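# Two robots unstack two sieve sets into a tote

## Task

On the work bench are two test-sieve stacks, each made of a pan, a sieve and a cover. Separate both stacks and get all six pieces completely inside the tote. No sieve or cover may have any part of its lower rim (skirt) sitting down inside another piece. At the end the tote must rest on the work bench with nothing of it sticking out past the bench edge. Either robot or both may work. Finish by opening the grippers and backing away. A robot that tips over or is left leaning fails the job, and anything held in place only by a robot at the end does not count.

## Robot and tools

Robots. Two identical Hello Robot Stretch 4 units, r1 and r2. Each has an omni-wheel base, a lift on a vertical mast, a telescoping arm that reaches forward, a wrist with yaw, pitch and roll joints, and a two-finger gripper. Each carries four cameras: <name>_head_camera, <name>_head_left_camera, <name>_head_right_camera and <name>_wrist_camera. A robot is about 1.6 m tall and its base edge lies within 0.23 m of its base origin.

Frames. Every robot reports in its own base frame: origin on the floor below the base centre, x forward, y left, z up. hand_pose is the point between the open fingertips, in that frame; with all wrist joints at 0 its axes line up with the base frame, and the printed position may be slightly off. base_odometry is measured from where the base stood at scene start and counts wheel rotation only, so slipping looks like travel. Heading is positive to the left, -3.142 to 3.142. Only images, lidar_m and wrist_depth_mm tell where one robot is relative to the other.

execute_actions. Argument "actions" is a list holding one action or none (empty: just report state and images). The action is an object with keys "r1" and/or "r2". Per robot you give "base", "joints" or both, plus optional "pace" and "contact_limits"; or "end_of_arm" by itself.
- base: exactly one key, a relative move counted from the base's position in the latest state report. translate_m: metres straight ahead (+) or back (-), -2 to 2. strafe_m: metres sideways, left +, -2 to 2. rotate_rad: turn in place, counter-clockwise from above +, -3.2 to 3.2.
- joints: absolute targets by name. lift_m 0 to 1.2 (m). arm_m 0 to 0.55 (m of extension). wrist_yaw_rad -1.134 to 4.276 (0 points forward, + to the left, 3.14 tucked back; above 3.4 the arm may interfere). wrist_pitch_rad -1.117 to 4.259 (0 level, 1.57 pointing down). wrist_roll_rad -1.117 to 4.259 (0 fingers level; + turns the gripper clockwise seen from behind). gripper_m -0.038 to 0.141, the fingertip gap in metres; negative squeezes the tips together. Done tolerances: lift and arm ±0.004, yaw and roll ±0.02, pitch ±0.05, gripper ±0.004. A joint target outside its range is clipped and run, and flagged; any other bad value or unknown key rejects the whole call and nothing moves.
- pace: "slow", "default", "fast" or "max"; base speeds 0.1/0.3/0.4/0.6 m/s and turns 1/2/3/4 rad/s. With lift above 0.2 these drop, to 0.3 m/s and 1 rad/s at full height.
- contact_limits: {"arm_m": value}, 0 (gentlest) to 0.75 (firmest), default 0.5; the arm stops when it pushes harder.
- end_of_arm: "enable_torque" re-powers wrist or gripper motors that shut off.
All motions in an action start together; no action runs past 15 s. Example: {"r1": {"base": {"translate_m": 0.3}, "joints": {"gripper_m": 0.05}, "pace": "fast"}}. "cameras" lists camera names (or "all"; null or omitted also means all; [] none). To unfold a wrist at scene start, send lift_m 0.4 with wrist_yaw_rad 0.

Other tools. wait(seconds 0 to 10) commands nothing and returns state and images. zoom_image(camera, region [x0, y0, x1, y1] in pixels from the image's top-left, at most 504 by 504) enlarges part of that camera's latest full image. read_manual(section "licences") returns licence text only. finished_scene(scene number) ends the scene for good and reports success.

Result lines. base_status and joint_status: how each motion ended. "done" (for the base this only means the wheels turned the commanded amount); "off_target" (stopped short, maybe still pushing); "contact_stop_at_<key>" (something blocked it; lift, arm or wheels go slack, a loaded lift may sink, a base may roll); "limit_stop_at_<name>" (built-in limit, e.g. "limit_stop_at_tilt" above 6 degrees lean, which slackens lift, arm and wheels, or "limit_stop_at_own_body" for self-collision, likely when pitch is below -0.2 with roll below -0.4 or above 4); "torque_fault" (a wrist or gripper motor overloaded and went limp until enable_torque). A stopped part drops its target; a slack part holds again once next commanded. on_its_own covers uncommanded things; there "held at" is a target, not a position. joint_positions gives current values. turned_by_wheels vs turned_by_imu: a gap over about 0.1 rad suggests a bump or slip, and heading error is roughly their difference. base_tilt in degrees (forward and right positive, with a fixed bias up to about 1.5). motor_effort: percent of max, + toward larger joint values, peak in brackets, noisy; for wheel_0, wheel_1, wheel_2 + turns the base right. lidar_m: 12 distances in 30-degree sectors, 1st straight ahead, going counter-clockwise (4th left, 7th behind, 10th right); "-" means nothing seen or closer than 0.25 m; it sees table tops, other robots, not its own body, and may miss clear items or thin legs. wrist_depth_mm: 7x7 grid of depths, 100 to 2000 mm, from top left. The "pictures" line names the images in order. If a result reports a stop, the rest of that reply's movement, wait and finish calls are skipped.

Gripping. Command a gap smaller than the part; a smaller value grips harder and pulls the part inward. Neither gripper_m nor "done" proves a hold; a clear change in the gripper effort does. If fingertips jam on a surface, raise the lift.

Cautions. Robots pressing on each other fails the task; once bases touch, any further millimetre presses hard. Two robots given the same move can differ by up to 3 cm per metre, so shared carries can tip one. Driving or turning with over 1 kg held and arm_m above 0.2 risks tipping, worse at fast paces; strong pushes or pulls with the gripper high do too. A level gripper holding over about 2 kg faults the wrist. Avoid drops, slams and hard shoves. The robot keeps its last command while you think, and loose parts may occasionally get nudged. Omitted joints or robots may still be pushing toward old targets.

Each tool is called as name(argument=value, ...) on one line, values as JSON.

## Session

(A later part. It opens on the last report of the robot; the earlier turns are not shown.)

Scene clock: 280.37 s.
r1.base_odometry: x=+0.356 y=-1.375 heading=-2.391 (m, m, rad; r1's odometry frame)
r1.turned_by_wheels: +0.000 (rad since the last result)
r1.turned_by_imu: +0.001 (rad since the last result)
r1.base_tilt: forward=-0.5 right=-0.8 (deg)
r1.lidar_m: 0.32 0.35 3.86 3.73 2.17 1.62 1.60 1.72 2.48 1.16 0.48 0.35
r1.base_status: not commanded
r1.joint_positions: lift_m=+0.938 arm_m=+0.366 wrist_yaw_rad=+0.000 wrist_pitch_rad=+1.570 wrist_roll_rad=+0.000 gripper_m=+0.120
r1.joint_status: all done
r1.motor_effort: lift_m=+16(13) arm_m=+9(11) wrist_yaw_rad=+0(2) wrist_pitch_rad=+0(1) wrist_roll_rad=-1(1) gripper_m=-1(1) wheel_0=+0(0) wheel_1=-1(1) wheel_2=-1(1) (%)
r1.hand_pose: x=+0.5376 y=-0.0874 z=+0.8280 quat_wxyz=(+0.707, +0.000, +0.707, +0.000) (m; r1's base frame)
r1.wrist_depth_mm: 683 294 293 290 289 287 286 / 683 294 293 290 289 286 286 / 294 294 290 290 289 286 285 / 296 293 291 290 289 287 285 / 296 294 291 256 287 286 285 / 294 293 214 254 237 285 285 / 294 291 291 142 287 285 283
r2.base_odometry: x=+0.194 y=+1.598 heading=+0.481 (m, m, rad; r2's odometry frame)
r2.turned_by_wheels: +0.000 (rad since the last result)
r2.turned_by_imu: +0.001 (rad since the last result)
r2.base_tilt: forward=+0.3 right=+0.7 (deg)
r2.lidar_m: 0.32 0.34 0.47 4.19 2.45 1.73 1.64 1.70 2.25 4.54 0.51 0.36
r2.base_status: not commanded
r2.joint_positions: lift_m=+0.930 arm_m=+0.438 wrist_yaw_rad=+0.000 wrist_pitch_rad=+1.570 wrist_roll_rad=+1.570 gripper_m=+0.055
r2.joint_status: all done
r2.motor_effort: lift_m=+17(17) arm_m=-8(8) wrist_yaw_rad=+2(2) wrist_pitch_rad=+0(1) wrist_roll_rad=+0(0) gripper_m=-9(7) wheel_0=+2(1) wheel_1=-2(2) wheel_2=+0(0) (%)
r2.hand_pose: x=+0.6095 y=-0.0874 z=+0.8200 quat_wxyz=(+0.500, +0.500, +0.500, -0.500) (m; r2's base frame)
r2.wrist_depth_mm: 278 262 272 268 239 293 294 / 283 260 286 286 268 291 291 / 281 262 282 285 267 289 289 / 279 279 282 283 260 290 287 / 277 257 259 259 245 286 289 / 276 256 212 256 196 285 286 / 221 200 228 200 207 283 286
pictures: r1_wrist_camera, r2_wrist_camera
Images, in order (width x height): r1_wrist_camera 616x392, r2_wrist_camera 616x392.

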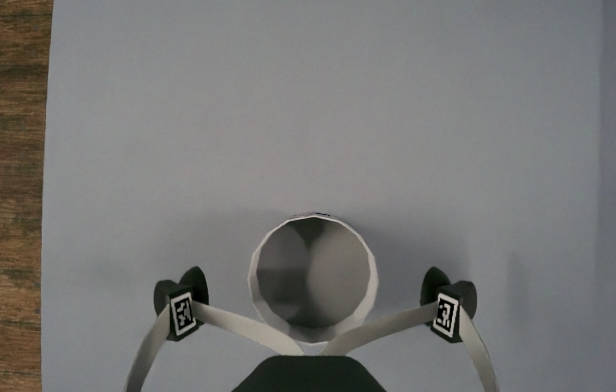

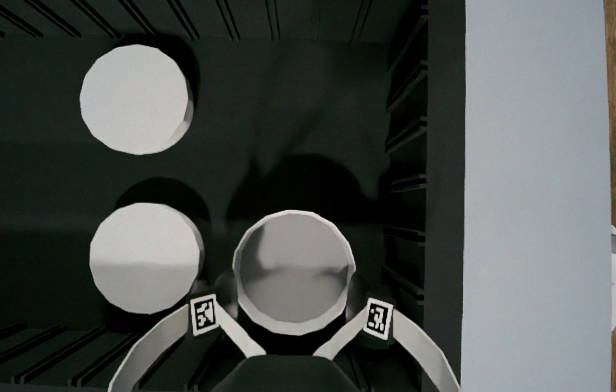

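execute_actions(actions=[{"r1":{"joints":{"gripper_m":0.055}},"r2":{"joints":{"lift_m":0.922},"pace":"slow"}}], cameras=[])

execute_actions(actions=[{"r1":{"joints":{"lift_m":1.08}},"r2":{"joints":{"gripper_m":0.088}}}], cameras=["r2_wrist_camera"])

execute_actions(actions=[{"r1":{"base":{"strafe_m":-0.468},"joints":{"wrist_roll_rad":1.57}},"r2":{"joints":{"lift_m":1.05}}}], cameras=["r2_wrist_camera","r1_wrist_camera","r1_head_right_camera"])

Scene clock: 288.23 s.
r1.base_odometry: x=+0.356 y=-1.375 heading=-2.391 (m, m, rad; r1's odometry frame)
r1.turned_by_wheels: +0.000 (rad since the last result)
r1.turned_by_imu: +0.001 (rad since the last result)
r1.base_tilt: forward=-0.6 right=-0.8 (deg)
r1.lidar_m: 0.33 0.37 3.86 3.74 2.16 1.62 1.59 1.72 2.46 1.11 0.48 0.36
r1.base_status: not commanded
r1.joint_positions: lift_m=+0.938 arm_m=+0.366 wrist_yaw_rad=+0.000 wrist_pitch_rad=+1.570 wrist_roll_rad=+0.000 gripper_m=+0.055
r1.joint_status: all done
r1.motor_effort: lift_m=+16(16) arm_m=+9(8) wrist_yaw_rad=+2(2) wrist_pitch_rad=+2(0) wrist_roll_rad=-1(0) gripper_m=-10(7) wheel_0=+0(0) wheel_1=-1(1) wheel_2=-1(1) (%)
r1.hand_pose: x=+0.5376 y=-0.0874 z=+0.8280 quat_wxyz=(+0.707, +0.000, +0.707, +0.000) (m; r1's base frame)
r1.wrist_depth_mm: 683 294 291 290 289 287 287 / 683 293 293 289 289 286 283 / 294 293 290 289 289 286 285 / 296 294 290 289 287 286 285 / 294 293 291 255 287 287 285 / 294 293 198 255 203 286 285 / 294 294 290 142 286 285 283
r2.base_odometry: x=+0.194 y=+1.598 heading=+0.481 (m, m, rad; r2's odometry frame)
r2.turned_by_wheels: +0.000 (rad since the last result)
r2.turned_by_imu: +0.001 (rad since the last result)
r2.base_tilt: forward=+0.3 right=+0.7 (deg)
r2.lidar_m: 0.34 0.35 0.47 4.20 2.45 1.74 1.63 1.68 2.25 4.52 0.52 0.36
r2.base_status: not commanded
r2.joint_positions: lift_m=+0.922 arm_m=+0.438 wrist_yaw_rad=+0.000 wrist_pitch_rad=+1.570 wrist_roll_rad=+1.570 gripper_m=+0.055
r2.joint_status: all done
r2.motor_effort: lift_m=+14(16) arm_m=-7(8) wrist_yaw_rad=+2(1) wrist_pitch_rad=+2(1) wrist_roll_rad=+0(0) gripper_m=-9(9) wheel_0=+2(1) wheel_1=-2(3) wheel_2=+0(0) (%)
r2.hand_pose: x=+0.6094 y=-0.0874 z=+0.8122 quat_wxyz=(+0.500, +0.500, +0.500, -0.500) (m; r2's base frame)
r2.wrist_depth_mm: 276 257 272 266 241 285 287 / 274 255 277 278 266 283 285 / 274 254 278 278 268 282 283 / 273 274 276 276 264 281 285 / 271 251 257 257 245 279 278 / 271 251 213 255 196 277 279 / 222 200 227 199 204 277 278
pictures: none
No camera images: the call's "cameras" was empty. Leave "cameras" out to get every camera's image.

Scene clock: 289.90 s.
r1.base_odometry: x=+0.356 y=-1.375 heading=-2.391 (m, m, rad; r1's odometry frame)
r1.turned_by_wheels: +0.000 (rad since the last result)
r1.turned_by_imu: +0.000 (rad since the last result)
r1.base_tilt: forward=-0.5 right=-0.9 (deg)
r1.lidar_m: 0.33 0.36 3.83 3.74 2.17 1.64 1.58 1.71 2.47 1.10 0.49 0.33
r1.base_status: not commanded
r1.joint_positions: lift_m=+1.080 arm_m=+0.366 wrist_yaw_rad=+0.000 wrist_pitch_rad=+1.570 wrist_roll_rad=+0.000 gripper_m=+0.055
r1.joint_status: all done
r1.motor_effort: lift_m=+22(20) arm_m=+9(9) wrist_yaw_rad=+2(0) wrist_pitch_rad=+0(0) wrist_roll_rad=-1(0) gripper_m=-11(13) wheel_0=+0(0) wheel_1=-1(1) wheel_2=+0(1) (%)
r1.hand_pose: x=+0.5376 y=-0.0874 z=+0.9694 quat_wxyz=(+0.707, +0.000, +0.707, +0.000) (m; r1's base frame)
r1.wrist_depth_mm: 1205 1205 433 433 430 424 424 / 1205 1205 436 430 430 424 427 / 1229 436 433 430 430 424 421 / 1182 439 436 430 430 424 421 / 1205 433 433 255 427 424 424 / 1205 433 198 255 204 424 421 / 1205 433 433 142 427 424 421
r2.base_odometry: x=+0.194 y=+1.598 heading=+0.481 (m, m, rad; r2's odometry frame)
r2.turned_by_wheels: +0.000 (rad since the last result)
r2.turned_by_imu: +0.001 (rad since the last result)
r2.base_tilt: forward=+0.3 right=+0.8 (deg)
r2.lidar_m: 0.32 0.36 0.47 4.20 2.44 1.75 1.63 1.68 2.26 4.54 0.50 0.36
r2.base_status: not commanded
r2.joint_positions: lift_m=+0.922 arm_m=+0.438 wrist_yaw_rad=+0.000 wrist_pitch_rad=+1.569 wrist_roll_rad=+1.570 gripper_m=+0.088
r2.joint_status: all done
r2.motor_effort: lift_m=+16(16) arm_m=-8(8) wrist_yaw_rad=+2(1) wrist_pitch_rad=+5(7) wrist_roll_rad=+0(1) gripper_m=+0(7) wheel_0=+1(2) wheel_1=-3(2) wheel_2=+0(0) (%)
r2.hand_pose: x=+0.6098 y=-0.0874 z=+0.8121 quat_wxyz=(+0.501, +0.500, +0.500, -0.499) (m; r2's base frame)
r2.wrist_depth_mm: 276 259 274 274 246 285 285 / 274 253 277 279 277 283 285 / 272 254 276 276 277 281 282 / 273 272 274 273 274 279 281 / 271 250 257 255 240 279 281 / 268 250 213 255 202 278 277 / 220 205 224 158 212 276 277
pictures: r2_wrist_camera
Images, in order (width x height): r2_wrist_camera 616x392.

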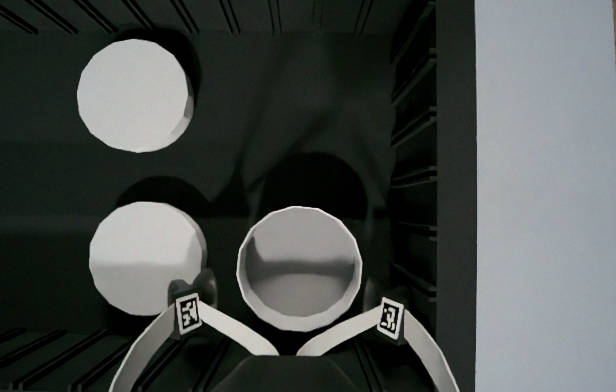

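Scene clock: 292.77 s.
r1.base_odometry: x=+0.037 y=-1.033 heading=-2.391 (m, m, rad; r1's odometry frame)
r1.turned_by_wheels: +0.000 (rad since the last result)
r1.turned_by_imu: -0.001 (rad since the last result)
r1.base_tilt: forward=-0.5 right=-0.8 (deg)
r1.lidar_m: 0.31 0.32 0.50 4.21 2.19 1.67 1.63 1.73 2.52 4.48 0.45 0.31
r1.base_status: done
r1.joint_positions: lift_m=+1.080 arm_m=+0.366 wrist_yaw_rad=+0.000 wrist_pitch_rad=+1.570 wrist_roll_rad=+1.570 gripper_m=+0.055
r1.joint_status: all done
r1.motor_effort: lift_m=+21(22) arm_m=+8(9) wrist_yaw_rad=+2(0) wrist_pitch_rad=-1(1) wrist_roll_rad=+1(0) gripper_m=-12(10) wheel_0=+0(7) wheel_1=+0(6) wheel_2=+0(0) (%)
r1.hand_pose: x=+0.5376 y=-0.0874 z=+0.9695 quat_wxyz=(+0.501, +0.500, +0.500, -0.499) (m; r1's base frame)
r1.wrist_depth_mm: 436 439 439 433 433 436 1182 / 389 397 397 353 436 430 1182 / 418 410 430 430 430 433 1182 / 436 430 433 430 430 430 976 / 430 407 430 255 430 430 976 / 355 375 198 255 204 427 1160 / 433 430 430 142 424 424 1205
r2.base_odometry: x=+0.194 y=+1.598 heading=+0.481 (m, m, rad; r2's odometry frame)
r2.turned_by_wheels: +0.000 (rad since the last result)
r2.turned_by_imu: +0.001 (rad since the last result)
r2.base_tilt: forward=+0.3 right=+0.8 (deg)
r2.lidar_m: 0.33 0.34 0.47 4.18 2.47 1.75 1.65 1.70 2.27 4.53 0.51 0.35
r2.base_status: not commanded
r2.joint_positions: lift_m=+1.050 arm_m=+0.438 wrist_yaw_rad=+0.000 wrist_pitch_rad=+1.570 wrist_roll_rad=+1.570 gripper_m=+0.088
r2.joint_status: all done
r2.motor_effort: lift_m=+24(25) arm_m=-7(8) wrist_yaw_rad=+1(1) wrist_pitch_rad=+3(6) wrist_roll_rad=+0(0) gripper_m=-1(1) wheel_0=+2(1) wheel_1=-3(3) wheel_2=+0(0) (%)
r2.hand_pose: x=+0.6095 y=-0.0874 z=+0.9394 quat_wxyz=(+0.501, +0.500, +0.500, -0.499) (m; r2's base frame)
r2.wrist_depth_mm: 362 407 413 413 415 418 1205 / 384 402 394 399 399 410 1205 / 402 402 382 404 410 410 1182 / 397 399 399 402 407 410 1182 / 397 399 379 384 402 407 976 / 330 329 213 353 217 404 960 / 389 394 397 154 404 404 1205
pictures: r1_head_right_camera, r1_wrist_camera, r2_wrist_camera
Images, in order (width x height): r1_head_right_camera 420x672, r1_wrist_camera 616x392, r2_wrist_camera 616x392.

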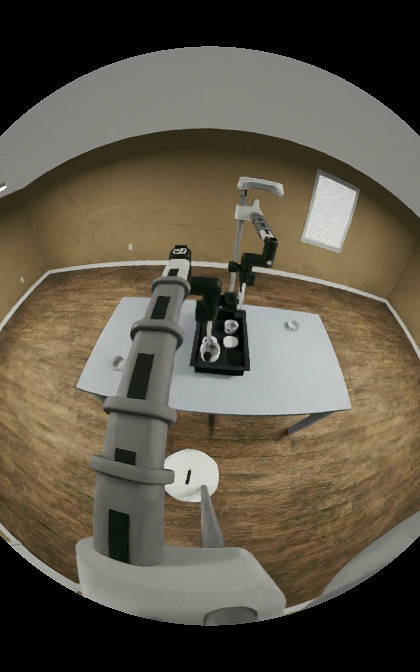

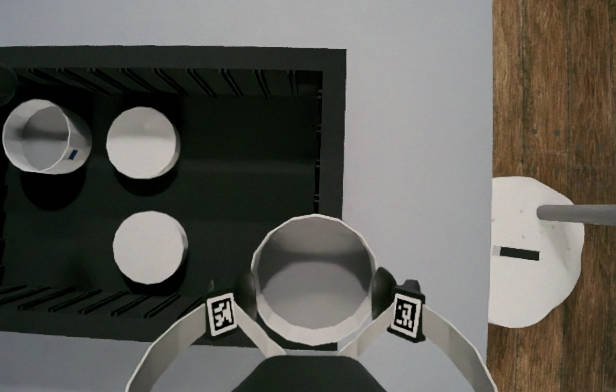

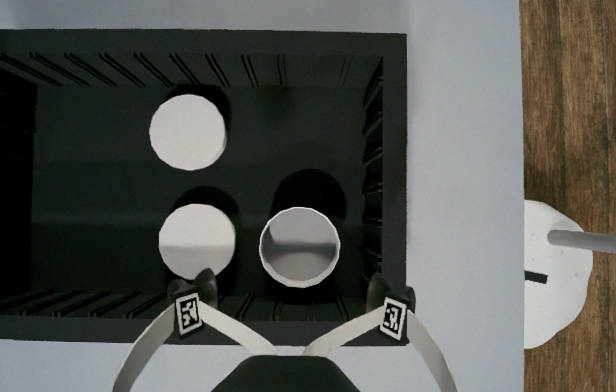

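execute_actions(actions=[{"r1":{"joints":{"arm_m":0.427}},"r2":{"joints":{"arm_m":0.1,"wrist_roll_rad":0,"gripper_m":0.12}}}], cameras=[])

execute_actions(actions=[{"r1":{"joints":{"lift_m":0.93},"pace":"slow"},"r2":{"base":{"strafe_m":0.399}}}], cameras=["r1_wrist_camera"])

execute_actions(actions=[{"r2":{"joints":{"arm_m":0.327,"lift_m":0.96}}}], cameras=["r2_wrist_camera"])

Scene clock: 302.17 s.
r1.base_odometry: x=+0.037 y=-1.033 heading=-2.391 (m, m, rad; r1's odometry frame)
r1.turned_by_wheels: +0.000 (rad since the last result)
r1.turned_by_imu: +0.001 (rad since the last result)
r1.base_tilt: forward=-0.5 right=-1.0 (deg)
r1.lidar_m: 0.30 0.33 0.48 4.19 2.20 1.71 1.63 1.76 2.53 4.47 0.45 0.29
r1.base_status: not commanded
r1.joint_positions: lift_m=+1.080 arm_m=+0.425 wrist_yaw_rad=+0.000 wrist_pitch_rad=+1.570 wrist_roll_rad=+1.570 gripper_m=+0.055
r1.joint_status: all done
r1.motor_effort: lift_m=+21(21) arm_m=+9(11) wrist_yaw_rad=+0(2) wrist_pitch_rad=+0(1) wrist_roll_rad=+1(1) gripper_m=-13(12) wheel_0=+0(0) wheel_1=+0(0) wheel_2=+0(0) (%)
r1.hand_pose: x=+0.5966 y=-0.0874 z=+0.9695 quat_wxyz=(+0.501, +0.500, +0.500, -0.499) (m; r1's base frame)
r1.wrist_depth_mm: 436 439 433 436 433 433 1205 / 382 407 404 397 359 430 1182 / 410 415 410 430 430 430 1182 / 427 433 430 427 427 430 960 / 430 430 410 256 387 430 960 / 345 357 198 254 204 427 960 / 433 430 430 142 427 427 1182
r2.base_odometry: x=+0.194 y=+1.598 heading=+0.481 (m, m, rad; r2's odometry frame)
r2.turned_by_wheels: +0.000 (rad since the last result)
r2.turned_by_imu: +0.002 (rad since the last result)
r2.base_tilt: forward=+0.1 right=+0.9 (deg)
r2.lidar_m: 0.32 0.36 0.50 4.20 2.47 1.73 1.64 1.68 2.24 4.55 0.51 0.33
r2.base_status: not commanded
r2.joint_positions: lift_m=+1.050 arm_m=+0.101 wrist_yaw_rad=+0.000 wrist_pitch_rad=+1.570 wrist_roll_rad=+0.000 gripper_m=+0.120
r2.joint_status: all done
r2.motor_effort: lift_m=+24(24) arm_m=-8(7) wrist_yaw_rad=+2(2) wrist_pitch_rad=-1(3) wrist_roll_rad=-1(6) gripper_m=+1(3) wheel_0=+2(1) wheel_1=-3(2) wheel_2=+0(0) (%)
r2.hand_pose: x=+0.2723 y=-0.0874 z=+0.9394 quat_wxyz=(+0.707, +0.000, +0.707, +0.000) (m; r2's base frame)
r2.wrist_depth_mm: 407 410 413 402 397 394 424 / 407 404 413 415 415 421 421 / 397 404 410 410 413 418 421 / 1182 1138 1160 1160 1182 1205 1160 / 1138 1138 1182 1160 1160 1182 1205 / 1138 1160 946 946 206 1160 1182 / 1118 1138 946 144 1118 1160 1182
pictures: none
No camera images: the call's "cameras" was empty. Leave "cameras" out to get every camera's image.

Scene clock: 304.83 s.
r1.base_odometry: x=+0.037 y=-1.033 heading=-2.391 (m, m, rad; r1's odometry frame)
r1.turned_by_wheels: +0.000 (rad since the last result)
r1.turned_by_imu: +0.001 (rad since the last result)
r1.base_tilt: forward=-0.5 right=-0.8 (deg)
r1.lidar_m: 0.29 0.31 0.47 4.21 2.17 1.67 1.64 1.75 2.49 4.48 0.43 0.33
r1.base_status: not commanded
r1.joint_positions: lift_m=+0.964 arm_m=+0.426 wrist_yaw_rad=+0.000 wrist_pitch_rad=+1.570 wrist_roll_rad=+1.570 gripper_m=+0.055
r1.joint_status: lift_m contact_stop (moved -0.116 of -0.150)
r1.on_its_own: lift_m is slack since a contact_stop (your +0.930 is given up)
r1.motor_effort: lift_m=+19(19) arm_m=+7(9) wrist_yaw_rad=+0(4) wrist_pitch_rad=+0(17) wrist_roll_rad=-1(1) gripper_m=-3(10) wheel_0=+1(2) wheel_1=-1(1) wheel_2=+0(3) (%)
r1.hand_pose: x=+0.5969 y=-0.0874 z=+0.8539 quat_wxyz=(+0.500, +0.500, +0.500, -0.500) (m; r1's base frame)
r1.wrist_depth_mm: 277 279 271 266 246 317 317 / 301 294 315 315 307 317 314 / 298 294 317 314 300 315 314 / 317 315 315 314 297 315 314 / 317 294 296 294 282 314 314 / 314 301 194 296 196 312 312 / 234 234 244 145 225 310 310
r2.base_odometry: x=+0.009 y=+1.952 heading=+0.481 (m, m, rad; r2's odometry frame)
r2.turned_by_wheels: +0.000 (rad since the last result)
r2.turned_by_imu: +0.003 (rad since the last result)
r2.base_tilt: forward=+0.0 right=+0.8 (deg)
r2.lidar_m: 0.32 0.32 4.00 3.80 2.48 1.75 1.66 1.71 2.29 4.94 0.47 0.33
r2.base_status: done
r2.joint_positions: lift_m=+1.050 arm_m=+0.101 wrist_yaw_rad=+0.000 wrist_pitch_rad=+1.570 wrist_roll_rad=+0.000 gripper_m=+0.120
r2.joint_status: not commanded
r2.motor_effort: lift_m=+23(24) arm_m=-7(8) wrist_yaw_rad=+1(2) wrist_pitch_rad=+0(0) wrist_roll_rad=-1(1) gripper_m=+1(2) wheel_0=-2(8) wheel_1=+2(12) wheel_2=+0(0) (%)
r2.hand_pose: x=+0.2724 y=-0.0874 z=+0.9395 quat_wxyz=(+0.707, +0.000, +0.707, +0.000) (m; r2's base frame)
r2.wrist_depth_mm: 798 410 415 413 418 424 427 / 788 407 407 413 413 418 421 / 778 402 407 413 415 413 418 / 1160 402 404 407 413 413 415 / 1138 1160 1160 1160 1160 1160 1205 / 1118 1118 946 976 205 1160 1160 / 1138 1138 917 145 1160 1182 1160
pictures: r1_wrist_camera
Images, in order (width x height): r1_wrist_camera 616x392.

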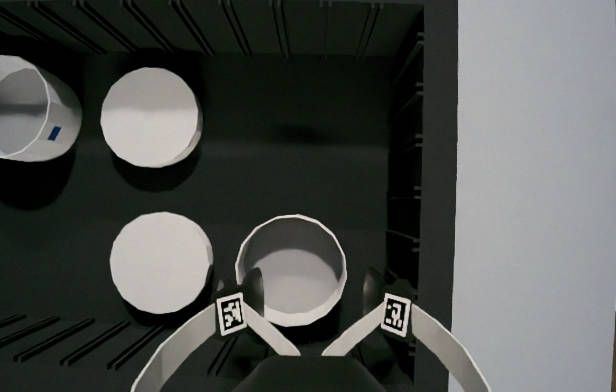

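not run: a stop came earlier in this reply.

execute_actions(actions=[{"r1":{"joints":{"lift_m":1.08}},"r2":{"joints":{"arm_m":0.327,"lift_m":0.96}}}], cameras=["r2_wrist_camera","r1_wrist_camera"])

Scene clock: 310.93 s.
r1.base_odometry: x=+0.037 y=-1.033 heading=-2.391 (m, m, rad; r1's odometry frame)
r1.turned_by_wheels: +0.000 (rad since the last result)
r1.turned_by_imu: +0.001 (rad since the last result)
r1.base_tilt: forward=-0.7 right=-0.8 (deg)
r1.lidar_m: 0.31 0.34 0.49 4.21 2.20 1.67 1.63 1.73 2.52 4.43 0.42 0.30
r1.base_status: not commanded
r1.joint_positions: lift_m=+1.080 arm_m=+0.426 wrist_yaw_rad=+0.000 wrist_pitch_rad=+1.570 wrist_roll_rad=+1.570 gripper_m=+0.055
r1.joint_status: all done
r1.motor_effort: lift_m=+22(23) arm_m=+6(7) wrist_yaw_rad=+2(0) wrist_pitch_rad=-1(1) wrist_roll_rad=-1(1) gripper_m=-3(5) wheel_0=+1(1) wheel_1=-1(1) wheel_2=+0(0) (%)
r1.hand_pose: x=+0.5969 y=-0.0874 z=+0.9695 quat_wxyz=(+0.500, +0.500, +0.500, -0.500) (m; r1's base frame)
r1.wrist_depth_mm: 439 436 436 436 433 433 1205 / 384 407 402 399 364 436 1160 / 410 415 413 433 433 427 1205 / 430 433 430 430 427 430 960 / 427 430 410 410 424 430 976 / 349 355 195 384 195 424 960 / 430 430 430 145 427 427 1160
r2.base_odometry: x=+0.009 y=+1.952 heading=+0.481 (m, m, rad; r2's odometry frame)
r2.turned_by_wheels: +0.000 (rad since the last result)
r2.turned_by_imu: +0.002 (rad since the last result)
r2.base_tilt: forward=+0.2 right=+0.8 (deg)
r2.lidar_m: 0.31 0.32 3.98 3.79 2.49 1.75 1.66 1.69 2.27 4.93 0.48 0.35
r2.base_status: not commanded
r2.joint_positions: lift_m=+0.960 arm_m=+0.326 wrist_yaw_rad=+0.000 wrist_pitch_rad=+1.570 wrist_roll_rad=+0.000 gripper_m=+0.120
r2.joint_status: all done
r2.motor_effort: lift_m=+16(20) arm_m=+7(10) wrist_yaw_rad=+0(2) wrist_pitch_rad=+2(0) wrist_roll_rad=-1(2) gripper_m=+0(1) wheel_0=-2(2) wheel_1=+2(2) wheel_2=+0(0) (%)
r2.hand_pose: x=+0.4968 y=-0.0874 z=+0.8500 quat_wxyz=(+0.707, +0.000, +0.707, +0.000) (m; r2's base frame)
r2.wrist_depth_mm: 319 317 320 325 327 329 330 / 315 317 320 322 324 327 327 / 312 315 317 319 324 324 327 / 310 314 315 315 317 322 324 / 307 310 310 312 317 322 322 / 306 306 312 310 206 317 319 / 304 304 307 145 312 315 317
pictures: r1_wrist_camera, r2_wrist_camera
Images, in order (width x height): r1_wrist_camera 616x392, r2_wrist_camera 616x392.

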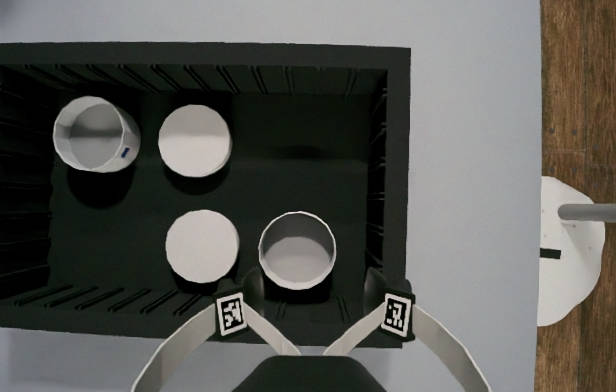

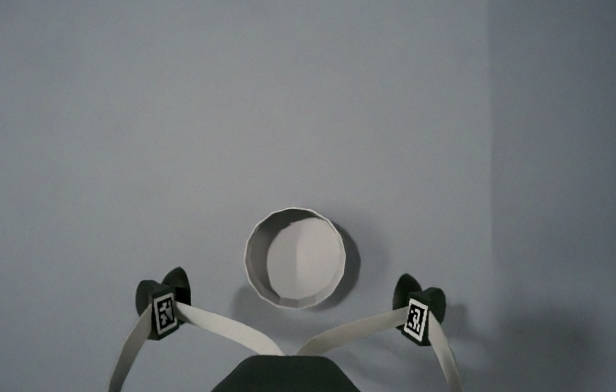

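execute_actions(actions=[{"r1":{"joints":{"arm_m":0.1,"wrist_roll_rad":0,"gripper_m":0.12}},"r2":{"joints":{"lift_m":0.912}}}], cameras=[])

execute_actions(actions=[{"r1":{"base":{"strafe_m":0.468}},"r2":{"joints":{"gripper_m":0.055}}}], cameras=[])

execute_actions(actions=[{"r1":{"joints":{"arm_m":0.366,"lift_m":0.96}},"r2":{"joints":{"lift_m":1.08}}}], cameras=["r1_wrist_camera"])

execute_actions(actions=[{"r1":{"joints":{"lift_m":0.912}},"r2":{"base":{"strafe_m":-0.49},"joints":{"wrist_roll_rad":1.57,"arm_m":0.437}}}], cameras=["r1_wrist_camera","r2_wrist_camera"])

Scene clock: 327.73 s.
r1.base_odometry: x=+0.037 y=-1.033 heading=-2.391 (m, m, rad; r1's odometry frame)
r1.turned_by_wheels: +0.000 (rad since the last result)
r1.turned_by_imu: +0.001 (rad since the last result)
r1.base_tilt: forward=-0.8 right=-0.8 (deg)
r1.lidar_m: 0.30 0.35 0.50 4.21 2.20 1.67 1.63 1.74 2.50 4.49 0.42 0.33
r1.base_status: not commanded
r1.joint_positions: lift_m=+1.080 arm_m=+0.102 wrist_yaw_rad=+0.000 wrist_pitch_rad=+1.570 wrist_roll_rad=+0.000 gripper_m=+0.120
r1.joint_status: all done
r1.motor_effort: lift_m=+22(22) arm_m=-8(9) wrist_yaw_rad=+0(1) wrist_pitch_rad=+0(1) wrist_roll_rad=-1(7) gripper_m=-2(6) wheel_0=+1(1) wheel_1=-1(1) wheel_2=+0(0) (%)
r1.hand_pose: x=+0.2726 y=-0.0874 z=+0.9695 quat_wxyz=(+0.707, +0.000, +0.707, +0.000) (m; r1's base frame)
r1.wrist_depth_mm: 439 439 433 430 430 427 427 / 439 436 436 436 430 427 424 / 439 436 439 430 427 427 424 / 1205 1205 1182 433 430 427 424 / 1255 1205 1229 1025 1205 1182 1160 / 1205 1205 215 976 991 1160 1160 / 1205 1182 1205 142 1182 1160 1182
r2.base_odometry: x=+0.009 y=+1.952 heading=+0.481 (m, m, rad; r2's odometry frame)
r2.turned_by_wheels: +0.000 (rad since the last result)
r2.turned_by_imu: +0.002 (rad since the last result)
r2.base_tilt: forward=+0.2 right=+0.8 (deg)
r2.lidar_m: 0.31 0.34 3.99 3.80 2.47 1.76 1.64 1.71 2.28 4.94 0.47 0.34
r2.base_status: not commanded
r2.joint_positions: lift_m=+0.912 arm_m=+0.326 wrist_yaw_rad=+0.000 wrist_pitch_rad=+1.570 wrist_roll_rad=+0.000 gripper_m=+0.120
r2.joint_status: all done
r2.motor_effort: lift_m=+17(15) arm_m=+7(7) wrist_yaw_rad=+0(2) wrist_pitch_rad=+2(1) wrist_roll_rad=-1(1) gripper_m=-1(1) wheel_0=-2(2) wheel_1=+2(2) wheel_2=+0(0) (%)
r2.hand_pose: x=+0.4968 y=-0.0874 z=+0.8020 quat_wxyz=(+0.707, +0.000, +0.707, +0.000) (m; r2's base frame)
r2.wrist_depth_mm: 268 272 273 274 277 278 279 / 268 270 271 273 276 276 278 / 265 267 270 271 272 274 277 / 263 265 267 268 271 272 274 / 260 264 264 266 270 270 272 / 260 258 262 264 206 268 270 / 258 259 262 145 264 267 268
pictures: none
No camera images: the call's "cameras" was empty. Leave "cameras" out to get every camera's image.

Scene clock: 330.60 s.
r1.base_odometry: x=+0.356 y=-1.375 heading=-2.391 (m, m, rad; r1's odometry frame)
r1.turned_by_wheels: +0.000 (rad since the last result)
r1.turned_by_imu: +0.003 (rad since the last result)
r1.base_tilt: forward=-0.6 right=-0.9 (deg)
r1.lidar_m: 0.31 0.37 3.82 3.75 2.14 1.65 1.60 1.72 2.47 1.15 0.47 0.36
r1.base_status: done
r1.joint_positions: lift_m=+1.080 arm_m=+0.102 wrist_yaw_rad=+0.000 wrist_pitch_rad=+1.570 wrist_roll_rad=+0.000 gripper_m=+0.120
r1.joint_status: not commanded
r1.motor_effort: lift_m=+21(22) arm_m=-8(9) wrist_yaw_rad=+1(2) wrist_pitch_rad=-2(1) wrist_roll_rad=-2(1) gripper_m=-1(1) wheel_0=+0(9) wheel_1=-1(7) wheel_2=-1(1) (%)
r1.hand_pose: x=+0.2726 y=-0.0874 z=+0.9696 quat_wxyz=(+0.707, +0.000, +0.707, +0.000) (m; r1's base frame)
r1.wrist_depth_mm: 1205 439 439 433 430 427 427 / 1205 436 439 430 430 427 430 / 1205 439 433 430 430 427 427 / 1205 1205 1205 1182 1205 1205 1182 / 1229 1182 1205 1042 1160 1160 1182 / 1205 1229 213 991 1008 1160 1160 / 1205 1205 1182 142 1160 1160 1160
r2.base_odometry: x=+0.009 y=+1.952 heading=+0.481 (m, m, rad; r2's odometry frame)
r2.turned_by_wheels: +0.000 (rad since the last result)
r2.turned_by_imu: +0.001 (rad since the last result)
r2.base_tilt: forward=+0.2 right=+0.8 (deg)
r2.lidar_m: 0.30 0.33 4.01 3.80 2.48 1.74 1.66 1.72 2.28 4.93 0.48 0.33
r2.base_status: not commanded
r2.joint_positions: lift_m=+0.912 arm_m=+0.326 wrist_yaw_rad=+0.000 wrist_pitch_rad=+1.570 wrist_roll_rad=+0.000 gripper_m=+0.055
r2.joint_status: all done
r2.motor_effort: lift_m=+16(16) arm_m=+7(7) wrist_yaw_rad=+2(2) wrist_pitch_rad=+2(2) wrist_roll_rad=-1(1) gripper_m=-8(6) wheel_0=-2(2) wheel_1=+2(2) wheel_2=+0(0) (%)
r2.hand_pose: x=+0.4968 y=-0.0874 z=+0.8020 quat_wxyz=(+0.707, +0.000, +0.707, +0.000) (m; r2's base frame)
r2.wrist_depth_mm: 268 271 272 274 274 279 281 / 267 268 271 271 274 277 278 / 265 266 270 270 273 272 276 / 262 265 266 267 270 272 273 / 260 264 266 265 270 272 271 / 259 260 207 263 266 268 270 / 259 256 263 216 264 267 268
pictures: none
No camera images: the call's "cameras" was empty. Leave "cameras" out to get every camera's image.

Scene clock: 332.50 s.
r1.base_odometry: x=+0.356 y=-1.375 heading=-2.391 (m, m, rad; r1's odometry frame)
r1.turned_by_wheels: +0.000 (rad since the last result)
r1.turned_by_imu: +0.000 (rad since the last result)
r1.base_tilt: forward=-0.5 right=-0.9 (deg)
r1.lidar_m: 0.32 0.37 3.86 3.77 2.17 1.59 1.60 1.70 2.44 1.17 0.43 0.35
r1.base_status: not commanded
r1.joint_positions: lift_m=+0.960 arm_m=+0.364 wrist_yaw_rad=+0.000 wrist_pitch_rad=+1.570 wrist_roll_rad=+0.000 gripper_m=+0.120
r1.joint_status: all done
r1.motor_effort: lift_m=+16(17) arm_m=+9(12) wrist_yaw_rad=+2(2) wrist_pitch_rad=+1(1) wrist_roll_rad=-1(1) gripper_m=-2(0) wheel_0=+0(0) wheel_1=-1(1) wheel_2=-1(1) (%)
r1.hand_pose: x=+0.5356 y=-0.0874 z=+0.8500 quat_wxyz=(+0.707, +0.000, +0.707, +0.000) (m; r1's base frame)
r1.wrist_depth_mm: 1098 315 314 314 314 310 307 / 1098 315 314 314 312 309 307 / 1078 315 314 312 309 307 306 / 1078 314 314 312 310 307 306 / 1098 317 314 310 310 309 306 / 1078 315 215 310 310 307 304 / 1098 315 312 143 309 306 304
r2.base_odometry: x=+0.009 y=+1.952 heading=+0.481 (m, m, rad; r2's odometry frame)
r2.turned_by_wheels: +0.000 (rad since the last result)
r2.turned_by_imu: +0.001 (rad since the last result)
r2.base_tilt: forward=+0.1 right=+0.7 (deg)
r2.lidar_m: 0.32 0.33 4.01 3.79 2.49 1.75 1.66 1.72 2.29 4.91 0.48 0.32
r2.base_status: not commanded
r2.joint_positions: lift_m=+1.080 arm_m=+0.326 wrist_yaw_rad=+0.000 wrist_pitch_rad=+1.570 wrist_roll_rad=+0.000 gripper_m=+0.055
r2.joint_status: all done
r2.motor_effort: lift_m=+24(24) arm_m=+7(7) wrist_yaw_rad=+1(1) wrist_pitch_rad=-1(1) wrist_roll_rad=-1(1) gripper_m=-6(7) wheel_0=-2(2) wheel_1=+2(2) wheel_2=+0(0) (%)
r2.hand_pose: x=+0.4968 y=-0.0874 z=+0.9694 quat_wxyz=(+0.707, +0.000, +0.707, +0.000) (m; r2's base frame)
r2.wrist_depth_mm: 1182 439 442 445 455 455 455 / 1182 436 439 442 449 449 449 / 1182 433 436 442 442 449 449 / 809 433 430 436 436 442 445 / 798 427 427 266 439 439 449 / 778 421 207 260 433 439 442 / 778 424 427 298 430 430 436
pictures: r1_wrist_camera
Images, in order (width x height): r1_wrist_camera 616x392.

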